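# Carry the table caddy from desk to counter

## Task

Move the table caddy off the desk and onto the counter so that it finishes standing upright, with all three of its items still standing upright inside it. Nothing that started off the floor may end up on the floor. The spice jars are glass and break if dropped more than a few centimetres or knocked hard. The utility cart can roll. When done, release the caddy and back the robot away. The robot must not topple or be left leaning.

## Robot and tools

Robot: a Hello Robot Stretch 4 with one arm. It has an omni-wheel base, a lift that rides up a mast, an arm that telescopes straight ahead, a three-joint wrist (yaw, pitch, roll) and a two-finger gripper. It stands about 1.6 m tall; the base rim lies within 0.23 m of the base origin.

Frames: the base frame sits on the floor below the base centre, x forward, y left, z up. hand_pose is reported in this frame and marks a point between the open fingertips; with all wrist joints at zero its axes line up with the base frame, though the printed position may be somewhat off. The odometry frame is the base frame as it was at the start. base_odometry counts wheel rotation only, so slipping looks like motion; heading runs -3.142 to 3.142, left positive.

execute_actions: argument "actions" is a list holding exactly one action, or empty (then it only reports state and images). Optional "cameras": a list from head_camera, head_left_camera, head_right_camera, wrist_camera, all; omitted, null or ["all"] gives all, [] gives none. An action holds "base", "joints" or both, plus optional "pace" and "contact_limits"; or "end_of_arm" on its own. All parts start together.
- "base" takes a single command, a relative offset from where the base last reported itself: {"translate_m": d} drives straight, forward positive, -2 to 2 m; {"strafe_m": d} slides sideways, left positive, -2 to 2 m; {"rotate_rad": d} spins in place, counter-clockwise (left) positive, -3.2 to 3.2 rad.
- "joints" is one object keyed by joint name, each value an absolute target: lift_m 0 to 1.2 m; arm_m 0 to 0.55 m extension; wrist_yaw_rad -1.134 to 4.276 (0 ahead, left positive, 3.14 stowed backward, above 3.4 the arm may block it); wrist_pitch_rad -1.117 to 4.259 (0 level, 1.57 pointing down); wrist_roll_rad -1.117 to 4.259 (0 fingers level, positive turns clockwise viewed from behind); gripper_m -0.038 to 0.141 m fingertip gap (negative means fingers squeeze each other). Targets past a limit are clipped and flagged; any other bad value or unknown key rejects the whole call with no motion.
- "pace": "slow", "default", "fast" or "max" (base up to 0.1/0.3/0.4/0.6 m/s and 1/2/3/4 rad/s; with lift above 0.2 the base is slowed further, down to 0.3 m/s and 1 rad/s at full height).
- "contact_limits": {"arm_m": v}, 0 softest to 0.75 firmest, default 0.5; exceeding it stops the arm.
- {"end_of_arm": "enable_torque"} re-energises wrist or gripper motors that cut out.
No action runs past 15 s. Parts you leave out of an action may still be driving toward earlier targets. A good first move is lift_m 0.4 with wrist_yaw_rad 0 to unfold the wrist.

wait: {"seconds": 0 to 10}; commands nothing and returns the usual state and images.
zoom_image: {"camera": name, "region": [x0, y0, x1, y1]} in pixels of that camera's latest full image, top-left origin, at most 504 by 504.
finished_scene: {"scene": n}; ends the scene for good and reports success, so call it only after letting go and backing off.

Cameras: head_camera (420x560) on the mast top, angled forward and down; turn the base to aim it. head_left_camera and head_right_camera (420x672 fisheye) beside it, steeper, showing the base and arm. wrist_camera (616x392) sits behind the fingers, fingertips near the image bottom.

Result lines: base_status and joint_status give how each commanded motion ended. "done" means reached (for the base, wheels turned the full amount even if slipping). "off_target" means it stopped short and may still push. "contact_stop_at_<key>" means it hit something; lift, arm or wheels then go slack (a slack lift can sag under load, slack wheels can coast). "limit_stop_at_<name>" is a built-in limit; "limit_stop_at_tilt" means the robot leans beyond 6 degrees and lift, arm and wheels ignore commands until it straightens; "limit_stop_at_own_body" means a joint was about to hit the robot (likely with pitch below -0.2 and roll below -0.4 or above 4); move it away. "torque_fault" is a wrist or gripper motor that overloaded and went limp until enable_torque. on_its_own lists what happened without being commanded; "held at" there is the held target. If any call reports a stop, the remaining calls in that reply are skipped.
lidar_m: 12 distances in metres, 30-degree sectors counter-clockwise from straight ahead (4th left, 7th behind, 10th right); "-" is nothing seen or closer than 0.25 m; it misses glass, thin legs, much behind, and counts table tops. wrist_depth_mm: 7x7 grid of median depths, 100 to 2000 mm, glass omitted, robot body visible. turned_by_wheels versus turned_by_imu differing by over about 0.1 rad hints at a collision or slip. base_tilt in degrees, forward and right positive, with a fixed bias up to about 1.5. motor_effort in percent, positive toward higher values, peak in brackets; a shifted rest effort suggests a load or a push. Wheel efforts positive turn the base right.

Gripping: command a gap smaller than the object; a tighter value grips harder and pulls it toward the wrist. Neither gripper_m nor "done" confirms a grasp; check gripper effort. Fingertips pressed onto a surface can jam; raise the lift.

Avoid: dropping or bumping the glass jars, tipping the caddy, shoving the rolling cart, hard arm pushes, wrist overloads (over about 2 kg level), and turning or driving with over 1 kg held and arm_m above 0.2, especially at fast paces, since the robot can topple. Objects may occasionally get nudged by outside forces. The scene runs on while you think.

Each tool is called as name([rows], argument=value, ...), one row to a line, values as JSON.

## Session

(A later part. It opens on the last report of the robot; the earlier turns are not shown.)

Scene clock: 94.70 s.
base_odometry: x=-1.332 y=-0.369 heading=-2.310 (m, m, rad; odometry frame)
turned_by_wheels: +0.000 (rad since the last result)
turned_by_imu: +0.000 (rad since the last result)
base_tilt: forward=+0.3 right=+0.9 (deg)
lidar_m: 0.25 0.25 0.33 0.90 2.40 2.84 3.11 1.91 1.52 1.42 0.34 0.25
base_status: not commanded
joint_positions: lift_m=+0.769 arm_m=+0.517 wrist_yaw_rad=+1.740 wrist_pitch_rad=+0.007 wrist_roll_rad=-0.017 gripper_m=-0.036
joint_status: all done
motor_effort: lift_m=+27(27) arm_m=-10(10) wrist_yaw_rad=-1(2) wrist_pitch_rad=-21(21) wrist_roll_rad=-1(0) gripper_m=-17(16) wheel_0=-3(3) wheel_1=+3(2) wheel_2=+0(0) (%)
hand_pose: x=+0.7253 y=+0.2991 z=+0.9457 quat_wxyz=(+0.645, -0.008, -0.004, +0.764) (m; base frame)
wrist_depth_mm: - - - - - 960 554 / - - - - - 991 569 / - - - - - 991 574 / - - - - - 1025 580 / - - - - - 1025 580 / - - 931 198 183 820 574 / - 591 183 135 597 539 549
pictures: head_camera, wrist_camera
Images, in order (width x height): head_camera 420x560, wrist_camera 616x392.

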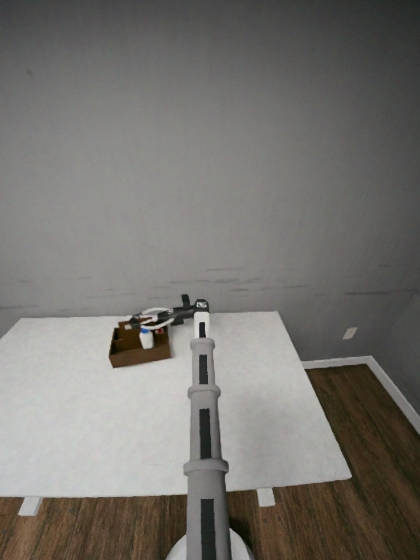

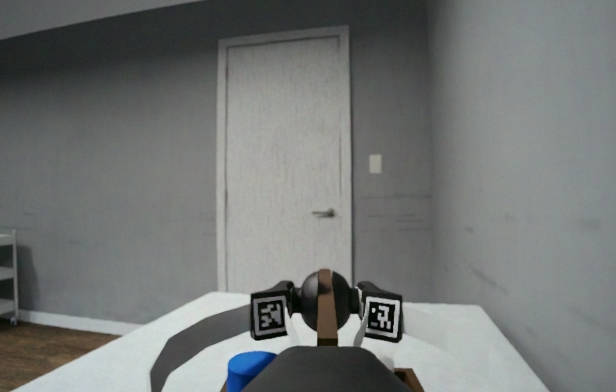

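execute_actions([
  {"base": {"translate_m": -2.0}, "joints": {"arm_m": 0.08, "lift_m": 1.0}},
], cameras=["head_camera", "wrist_camera"])

execute_actions([
  {"base": {"rotate_rad": 3.14}, "pace": "slow"},
], cameras=["head_camera", "head_left_camera", "wrist_camera"])

Scene clock: 106.23 s.
base_odometry: x=+0.016 y=+1.109 heading=-2.310 (m, m, rad; odometry frame)
turned_by_wheels: +0.000 (rad since the last result)
turned_by_imu: +0.006 (rad since the last result)
base_tilt: forward=+0.4 right=+0.9 (deg)
lidar_m: 2.21 0.26 0.29 1.82 1.65 1.15 1.08 1.12 1.20 1.15 1.21 2.07
base_status: done
joint_positions: lift_m=+0.999 arm_m=+0.082 wrist_yaw_rad=+1.740 wrist_pitch_rad=+0.007 wrist_roll_rad=-0.017 gripper_m=-0.036
joint_status: all done
motor_effort: lift_m=+27(27) arm_m=-10(10) wrist_yaw_rad=-1(2) wrist_pitch_rad=-21(21) wrist_roll_rad=+0(0) gripper_m=-17(15) wheel_0=-1(7) wheel_1=-1(7) wheel_2=-2(11) (%)
hand_pose: x=+0.2902 y=+0.2991 z=+1.1758 quat_wxyz=(+0.645, -0.008, -0.004, +0.764) (m; base frame)
wrist_depth_mm: - - - - - - 1983 / - - - - - - 1983 / - - - - - - - / - - - - - - 1983 / - - - - - - 1983 / - - 1983 199 183 - 1983 / - - 183 135 - - -
pictures: head_camera, wrist_camera
Images, in order (width x height): head_camera 420x560, wrist_camera 616x392.

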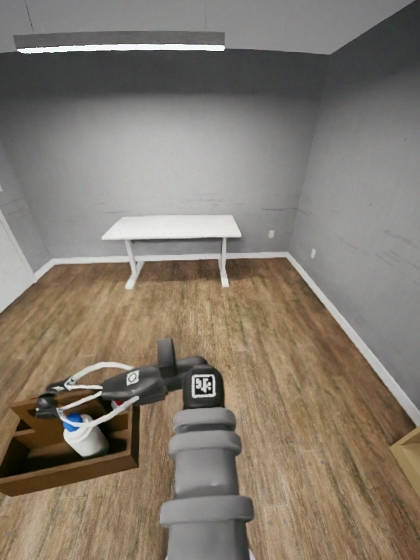

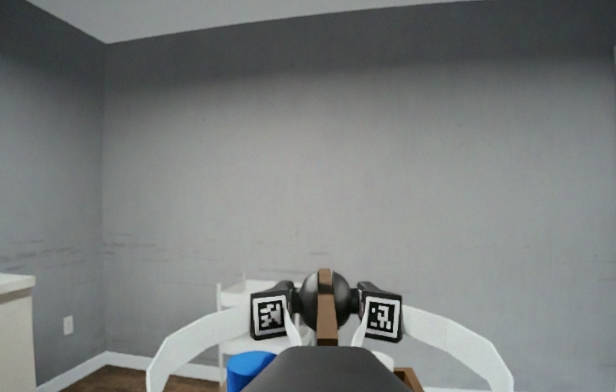

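Scene clock: 110.67 s.
base_odometry: x=+0.016 y=+1.109 heading=+0.829 (m, m, rad; odometry frame)
turned_by_wheels: +3.139 (rad since the last result)
turned_by_imu: +3.135 (rad since the last result)
base_tilt: forward=+0.4 right=+1.0 (deg)
lidar_m: 1.07 0.27 0.30 1.13 1.18 2.01 3.05 2.30 2.40 1.85 1.63 1.15
base_status: done
joint_positions: lift_m=+0.999 arm_m=+0.082 wrist_yaw_rad=+1.740 wrist_pitch_rad=+0.007 wrist_roll_rad=-0.017 gripper_m=-0.036
joint_status: not commanded
motor_effort: lift_m=+27(27) arm_m=-10(10) wrist_yaw_rad=+0(0) wrist_pitch_rad=-21(21) wrist_roll_rad=+0(0) gripper_m=-17(17) wheel_0=-3(4) wheel_1=-2(13) wheel_2=-2(3) (%)
hand_pose: x=+0.2903 y=+0.2991 z=+1.1757 quat_wxyz=(+0.645, -0.008, -0.004, +0.764) (m; base frame)
wrist_depth_mm: 1708 1618 1537 1464 1397 1308 1255 / 1708 1618 1537 1464 1397 1281 1255 / 1756 1618 1537 1464 1397 1281 1281 / 1661 1618 1499 1430 1397 1308 1255 / 1708 1618 1499 1397 1336 1281 1255 / 1661 1618 1366 199 183 1308 1255 / 1708 1618 183 135 1366 1281 1255
pictures: head_camera, head_left_camera, wrist_camera
Images, in order (width x height): head_camera 420x560, head_left_camera 420x672, wrist_camera 616x392.

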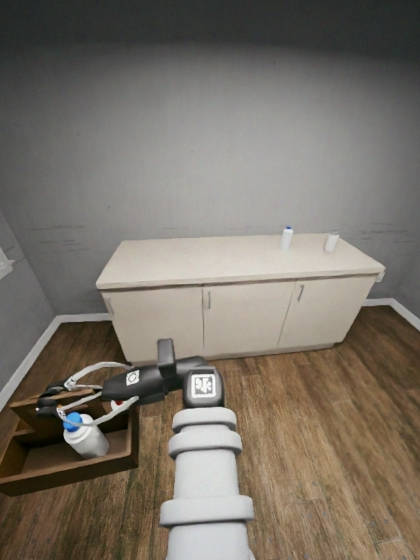

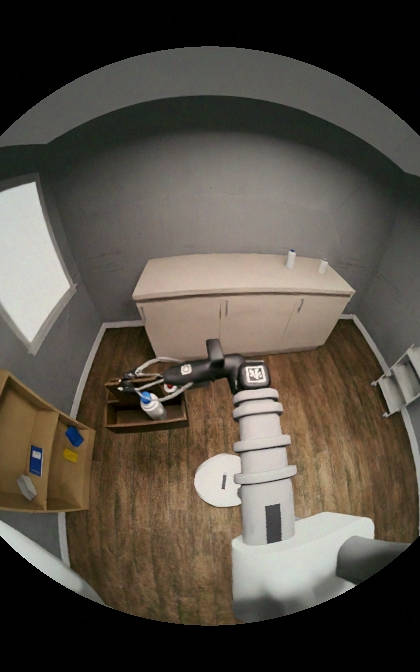

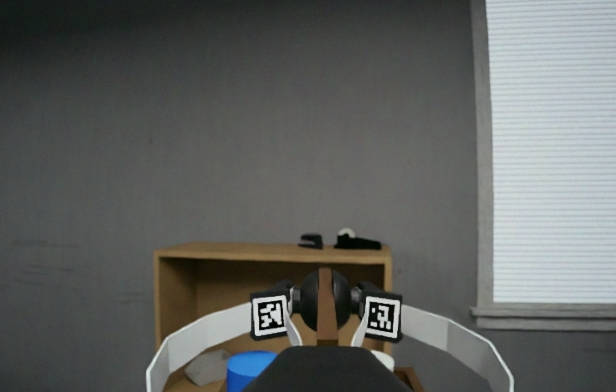

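execute_actions([
  {"base": {"translate_m": 0.75}, "joints": {"arm_m": 0.37, "lift_m": 1.02}},
], cameras=["head_camera", "head_left_camera", "wrist_camera"])

Scene clock: 117.23 s.
base_odometry: x=+0.522 y=+1.662 heading=+0.830 (m, m, rad; odometry frame)
turned_by_wheels: +0.000 (rad since the last result)
turned_by_imu: +0.000 (rad since the last result)
base_tilt: forward=+0.3 right=+1.0 (deg)
lidar_m: 0.33 0.34 0.45 1.43 1.26 1.65 3.86 3.31 1.92 1.85 0.52 0.35
base_status: done
joint_positions: lift_m=+1.020 arm_m=+0.368 wrist_yaw_rad=+1.740 wrist_pitch_rad=+0.007 wrist_roll_rad=-0.017 gripper_m=-0.036
joint_status: all done
motor_effort: lift_m=+26(29) arm_m=+10(14) wrist_yaw_rad=+0(3) wrist_pitch_rad=-21(21) wrist_roll_rad=-1(0) gripper_m=-16(15) wheel_0=+0(7) wheel_1=+2(11) wheel_2=+0(10) (%)
hand_pose: x=+0.5768 y=+0.2991 z=+1.1957 quat_wxyz=(+0.645, -0.008, -0.004, +0.764) (m; base frame)
wrist_depth_mm: 1756 1618 1537 1464 1397 1255 732 / 1756 1618 1537 1464 1397 1281 732 / 1756 1661 1537 1499 1430 1281 732 / 1708 1661 1499 1499 1397 1308 723 / 1708 1618 1537 1499 1397 1308 732 / 1708 1576 1537 199 184 1160 741 / 1537 1397 183 135 1397 917 750
pictures: head_camera, head_left_camera, wrist_camera
Images, in order (width x height): head_camera 420x560, head_left_camera 420x672, wrist_camera 616x392.

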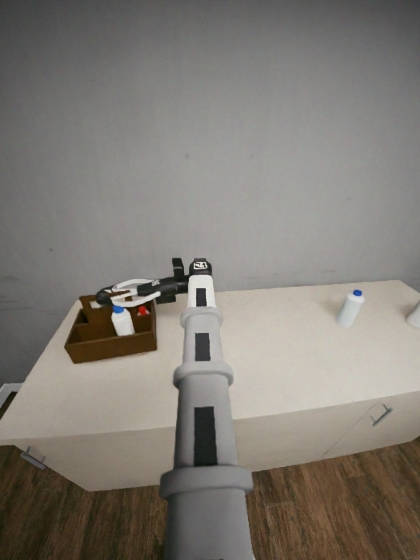

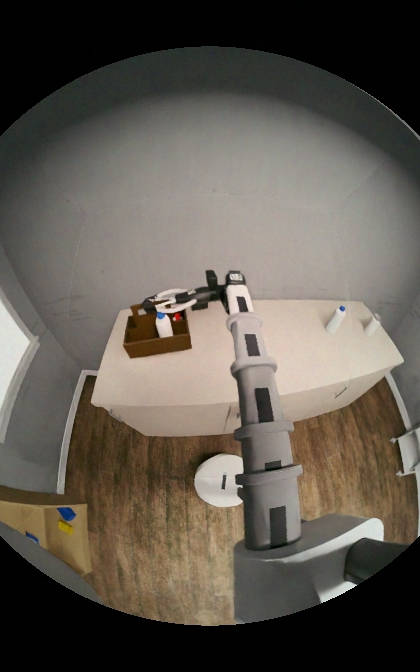

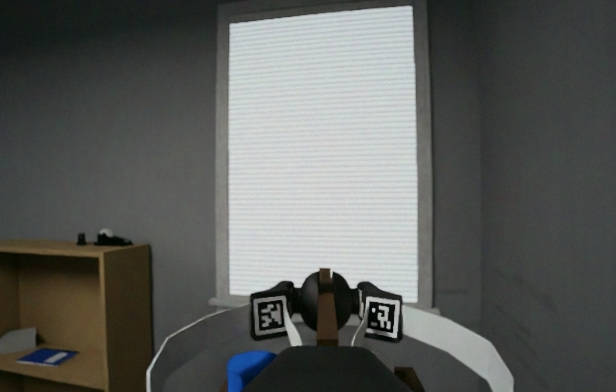

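execute_actions([
  {"joints": {"lift_m": 0.94}, "pace": "slow"},
], cameras=["head_camera", "wrist_camera"])

Scene clock: 120.03 s.
base_odometry: x=+0.522 y=+1.662 heading=+0.830 (m, m, rad; odometry frame)
turned_by_wheels: +0.000 (rad since the last result)
turned_by_imu: +0.001 (rad since the last result)
base_tilt: forward=+0.3 right=+0.9 (deg)
lidar_m: 0.33 0.35 0.46 1.43 1.23 1.68 3.86 3.28 1.94 1.84 0.50 0.37
base_status: not commanded
joint_positions: lift_m=+0.940 arm_m=+0.368 wrist_yaw_rad=+1.740 wrist_pitch_rad=+0.007 wrist_roll_rad=-0.017 gripper_m=-0.036
joint_status: all done
motor_effort: lift_m=+18(24) arm_m=+10(10) wrist_yaw_rad=+0(0) wrist_pitch_rad=-21(21) wrist_roll_rad=-1(0) gripper_m=-16(17) wheel_0=+0(1) wheel_1=+2(2) wheel_2=+0(1) (%)
hand_pose: x=+0.5768 y=+0.2991 z=+1.1164 quat_wxyz=(+0.645, -0.008, -0.004, +0.764) (m; base frame)
wrist_depth_mm: 1756 1618 1537 1464 1397 1255 732 / 1756 1661 1537 1499 1397 1255 741 / 1756 1661 1576 1499 1397 1308 723 / 1756 1618 1537 1499 1397 1308 732 / 1661 1537 1537 1464 1397 1308 732 / 1661 1537 1499 199 184 1160 750 / 1499 1430 183 135 1397 917 750
pictures: head_camera, wrist_camera
Images, in order (width x height): head_camera 420x560, wrist_camera 616x392.

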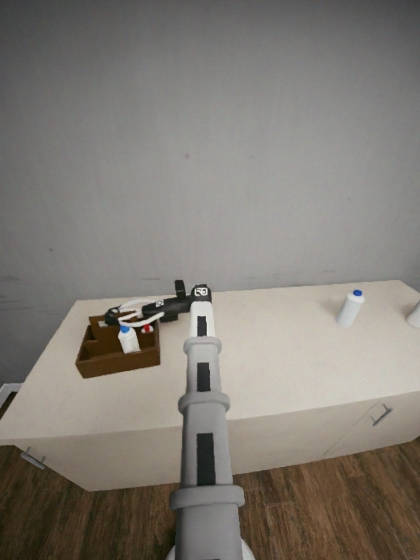

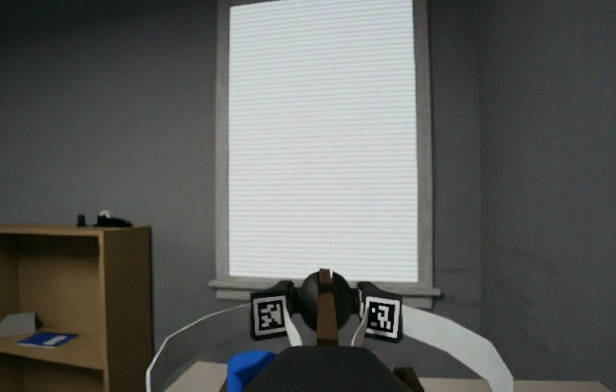

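execute_actions([
  {"joints": {"lift_m": 0.92}, "pace": "slow"},
], cameras=["wrist_camera"])

Scene clock: 122.00 s.
base_odometry: x=+0.522 y=+1.662 heading=+0.830 (m, m, rad; odometry frame)
turned_by_wheels: +0.000 (rad since the last result)
turned_by_imu: +0.000 (rad since the last result)
base_tilt: forward=+0.4 right=+0.9 (deg)
lidar_m: 0.33 0.35 0.46 1.44 1.25 1.66 3.86 3.31 1.94 1.85 0.52 0.37
base_status: not commanded
joint_positions: lift_m=+0.920 arm_m=+0.368 wrist_yaw_rad=+1.740 wrist_pitch_rad=+0.007 wrist_roll_rad=-0.017 gripper_m=-0.036
joint_status: all done
motor_effort: lift_m=+19(19) arm_m=+10(10) wrist_yaw_rad=+1(0) wrist_pitch_rad=-21(21) wrist_roll_rad=+0(0) gripper_m=-16(17) wheel_0=+1(0) wheel_1=+2(2) wheel_2=+1(1) (%)
hand_pose: x=+0.5768 y=+0.2991 z=+1.0964 quat_wxyz=(+0.645, -0.008, -0.004, +0.764) (m; base frame)
wrist_depth_mm: 1756 1661 1537 1499 1397 1229 723 / 1756 1661 1537 1464 1397 1255 741 / 1756 1661 1576 1464 1397 1281 723 / 1708 1618 1537 1464 1397 1308 732 / 1708 1576 1499 1464 1397 1308 723 / 1661 1537 1499 199 183 1138 750 / 1576 1397 183 135 931 462 715
pictures: wrist_camera
Images, in order (width x height): wrist_camera 616x392.

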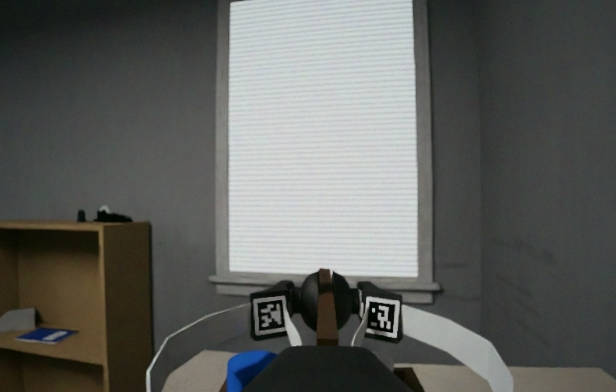

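execute_actions([
  {"joints": {"lift_m": 0.912}, "pace": "slow"},
], cameras=["wrist_camera"])

Scene clock: 123.80 s.
base_odometry: x=+0.522 y=+1.662 heading=+0.830 (m, m, rad; odometry frame)
turned_by_wheels: +0.000 (rad since the last result)
turned_by_imu: +0.000 (rad since the last result)
base_tilt: forward=+0.2 right=+1.0 (deg)
lidar_m: 0.33 0.32 0.45 1.43 1.22 1.65 3.86 3.30 1.92 1.84 0.52 0.36
base_status: not commanded
joint_positions: lift_m=+0.912 arm_m=+0.368 wrist_yaw_rad=+1.740 wrist_pitch_rad=+0.005 wrist_roll_rad=-0.017 gripper_m=-0.036
joint_status: all done
motor_effort: lift_m=+17(17) arm_m=+10(10) wrist_yaw_rad=-1(0) wrist_pitch_rad=-17(21) wrist_roll_rad=+0(0) gripper_m=-16(17) wheel_0=+0(0) wheel_1=+2(2) wheel_2=+0(1) (%)
hand_pose: x=+0.5768 y=+0.2991 z=+1.0889 quat_wxyz=(+0.645, -0.007, -0.005, +0.764) (m; base frame)
wrist_depth_mm: 1756 1708 1576 1499 1430 1255 732 / 1756 1661 1537 1464 1430 1255 750 / 1756 1661 1499 1499 1397 1308 723 / 1756 1618 1537 1464 1430 1336 723 / 1708 1576 1537 1464 1397 1308 732 / 1708 1537 1537 198 183 1160 750 / 1661 1397 183 135 500 452 569
pictures: wrist_camera
Images, in order (width x height): wrist_camera 616x392.

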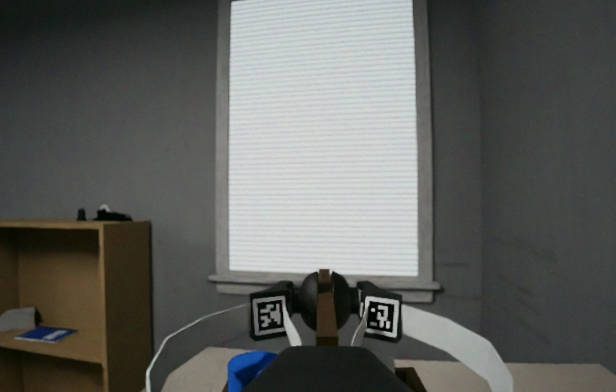

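In contact. Release, then lift straight up before backing away.

execute_actions([
  {"joints": {"gripper_m": 0.024}, "pace": "slow"},
], cameras=[])

execute_actions([
  {"joints": {"lift_m": 0.98}},
], cameras=["head_camera"])

execute_actions([
  {"base": {"translate_m": -0.3}, "joints": {"arm_m": 0.0}, "pace": "fast"},
], cameras=["head_camera", "head_left_camera"])

Scene clock: 127.37 s.
base_odometry: x=+0.522 y=+1.662 heading=+0.830 (m, m, rad; odometry frame)
turned_by_wheels: +0.000 (rad since the last result)
turned_by_imu: +0.001 (rad since the last result)
base_tilt: forward=+0.5 right=+0.9 (deg)
lidar_m: 0.33 0.34 0.45 1.43 1.23 1.65 3.84 3.31 1.92 1.85 0.52 0.35
base_status: not commanded
joint_positions: lift_m=+0.912 arm_m=+0.368 wrist_yaw_rad=+1.740 wrist_pitch_rad=+0.003 wrist_roll_rad=-0.017 gripper_m=+0.024
joint_status: all done
motor_effort: lift_m=+17(17) arm_m=+10(10) wrist_yaw_rad=+0(0) wrist_pitch_rad=-8(17) wrist_roll_rad=+0(1) gripper_m=-4(17) wheel_0=+0(0) wheel_1=+2(2) wheel_2=+1(0) (%)
hand_pose: x=+0.5768 y=+0.2991 z=+1.0897 quat_wxyz=(+0.645, -0.006, -0.006, +0.764) (m; base frame)
wrist_depth_mm: 1756 1661 1576 1499 1397 1255 741 / 1756 1661 1576 1499 1397 1281 741 / 1756 1661 1537 1464 1430 1308 723 / 1756 1661 1537 1499 1430 1281 732 / 1708 1576 1537 1499 1430 1281 732 / 1661 1576 1537 200 193 1308 750 / 1576 1464 174 143 508 462 707
pictures: none
No camera images: the call's "cameras" was empty. Leave "cameras" out to get every camera's image.

Scene clock: 128.60 s.
base_odometry: x=+0.522 y=+1.662 heading=+0.830 (m, m, rad; odometry frame)
turned_by_wheels: +0.000 (rad since the last result)
turned_by_imu: +0.000 (rad since the last result)
base_tilt: forward=+0.4 right=+1.0 (deg)
lidar_m: 0.32 0.34 0.47 1.43 1.22 1.66 3.84 3.28 1.90 1.86 0.52 0.32
base_status: not commanded
joint_positions: lift_m=+0.980 arm_m=+0.368 wrist_yaw_rad=+1.740 wrist_pitch_rad=+0.002 wrist_roll_rad=-0.017 gripper_m=+0.024
joint_status: all done
motor_effort: lift_m=+24(27) arm_m=+10(10) wrist_yaw_rad=-1(1) wrist_pitch_rad=-8(9) wrist_roll_rad=-1(0) gripper_m=-2(4) wheel_0=+0(0) wheel_1=+2(2) wheel_2=+0(1) (%)
hand_pose: x=+0.5768 y=+0.2991 z=+1.1572 quat_wxyz=(+0.645, -0.006, -0.006, +0.764) (m; base frame)
wrist_depth_mm: 1756 1661 1537 1464 1397 1255 732 / 1756 1708 1576 1464 1397 1281 750 / 1756 1661 1537 1464 1397 1308 723 / 1756 1661 1537 1499 1430 1308 732 / 1661 1576 1537 1464 1397 1308 732 / 1708 1537 1499 1430 193 1281 759 / 1499 1464 1537 144 1397 931 741
pictures: head_camera
Images, in order (width x height): head_camera 420x560.

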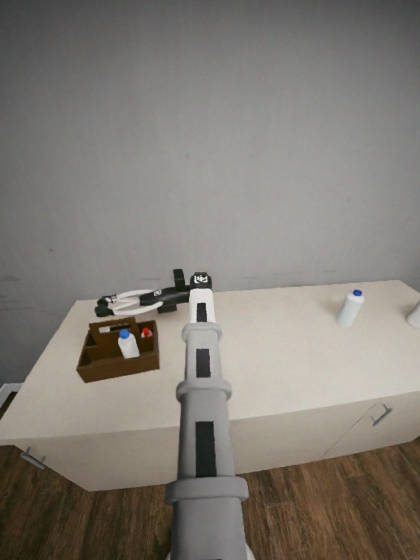

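Scene clock: 130.87 s.
base_odometry: x=+0.319 y=+1.441 heading=+0.829 (m, m, rad; odometry frame)
turned_by_wheels: +0.000 (rad since the last result)
turned_by_imu: +0.001 (rad since the last result)
base_tilt: forward=+0.4 right=+1.0 (deg)
lidar_m: 0.62 0.65 1.52 1.16 1.21 2.06 3.53 2.80 2.39 1.84 0.98 0.68
base_status: done
joint_positions: lift_m=+0.980 arm_m=+0.002 wrist_yaw_rad=+1.740 wrist_pitch_rad=+0.002 wrist_roll_rad=-0.017 gripper_m=+0.024
joint_status: all done
motor_effort: lift_m=+24(24) arm_m=-10(12) wrist_yaw_rad=-2(0) wrist_pitch_rad=-8(8) wrist_roll_rad=+0(1) gripper_m=-3(3) wheel_0=+0(10) wheel_1=-2(11) wheel_2=+0(10) (%)
hand_pose: x=+0.2101 y=+0.2991 z=+1.1572 quat_wxyz=(+0.645, -0.006, -0.006, +0.764) (m; base frame)
wrist_depth_mm: 1756 1618 1537 1464 1366 1336 1281 / 1708 1618 1537 1499 1397 1308 1308 / 1756 1618 1537 1464 1397 1308 1281 / 1756 1618 1537 1464 1397 1308 1281 / 1756 1537 1464 1430 1366 1336 1255 / 1708 1537 1499 1397 193 1308 1255 / 1708 1397 1366 144 1366 1308 1281
pictures: head_camera, head_left_camera
Images, in order (width x height): head_camera 420x560, head_left_camera 420x672.

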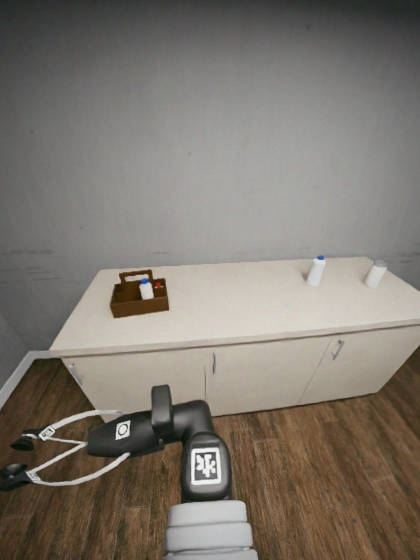

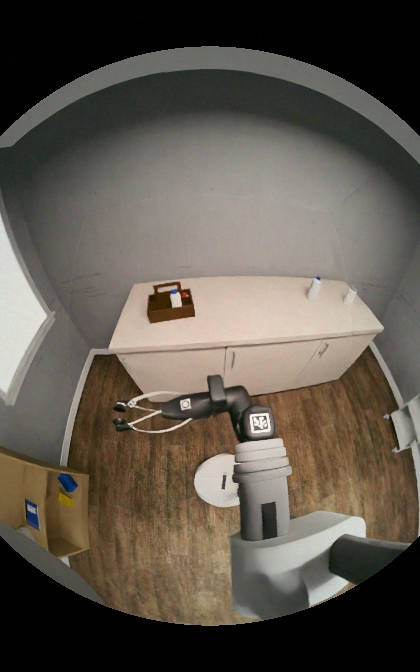

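zoom_image(camera="head_camera", region=[95, 255, 195, 330])

Region (95, 255, 195, 330) of head_camera's 420x560 image, scaled by 5.040, with more detail than that image has; it fills the top 378 rows of this view, and the rest is white.

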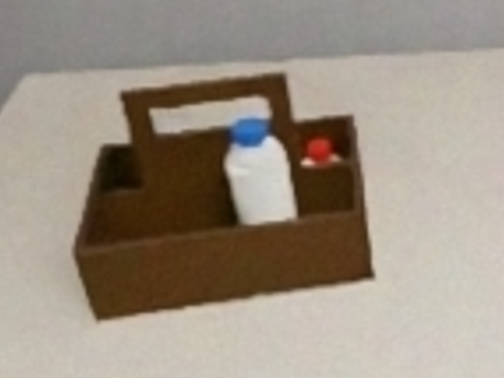

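finished_scene(scene=2)

The scene is finished: the task was done.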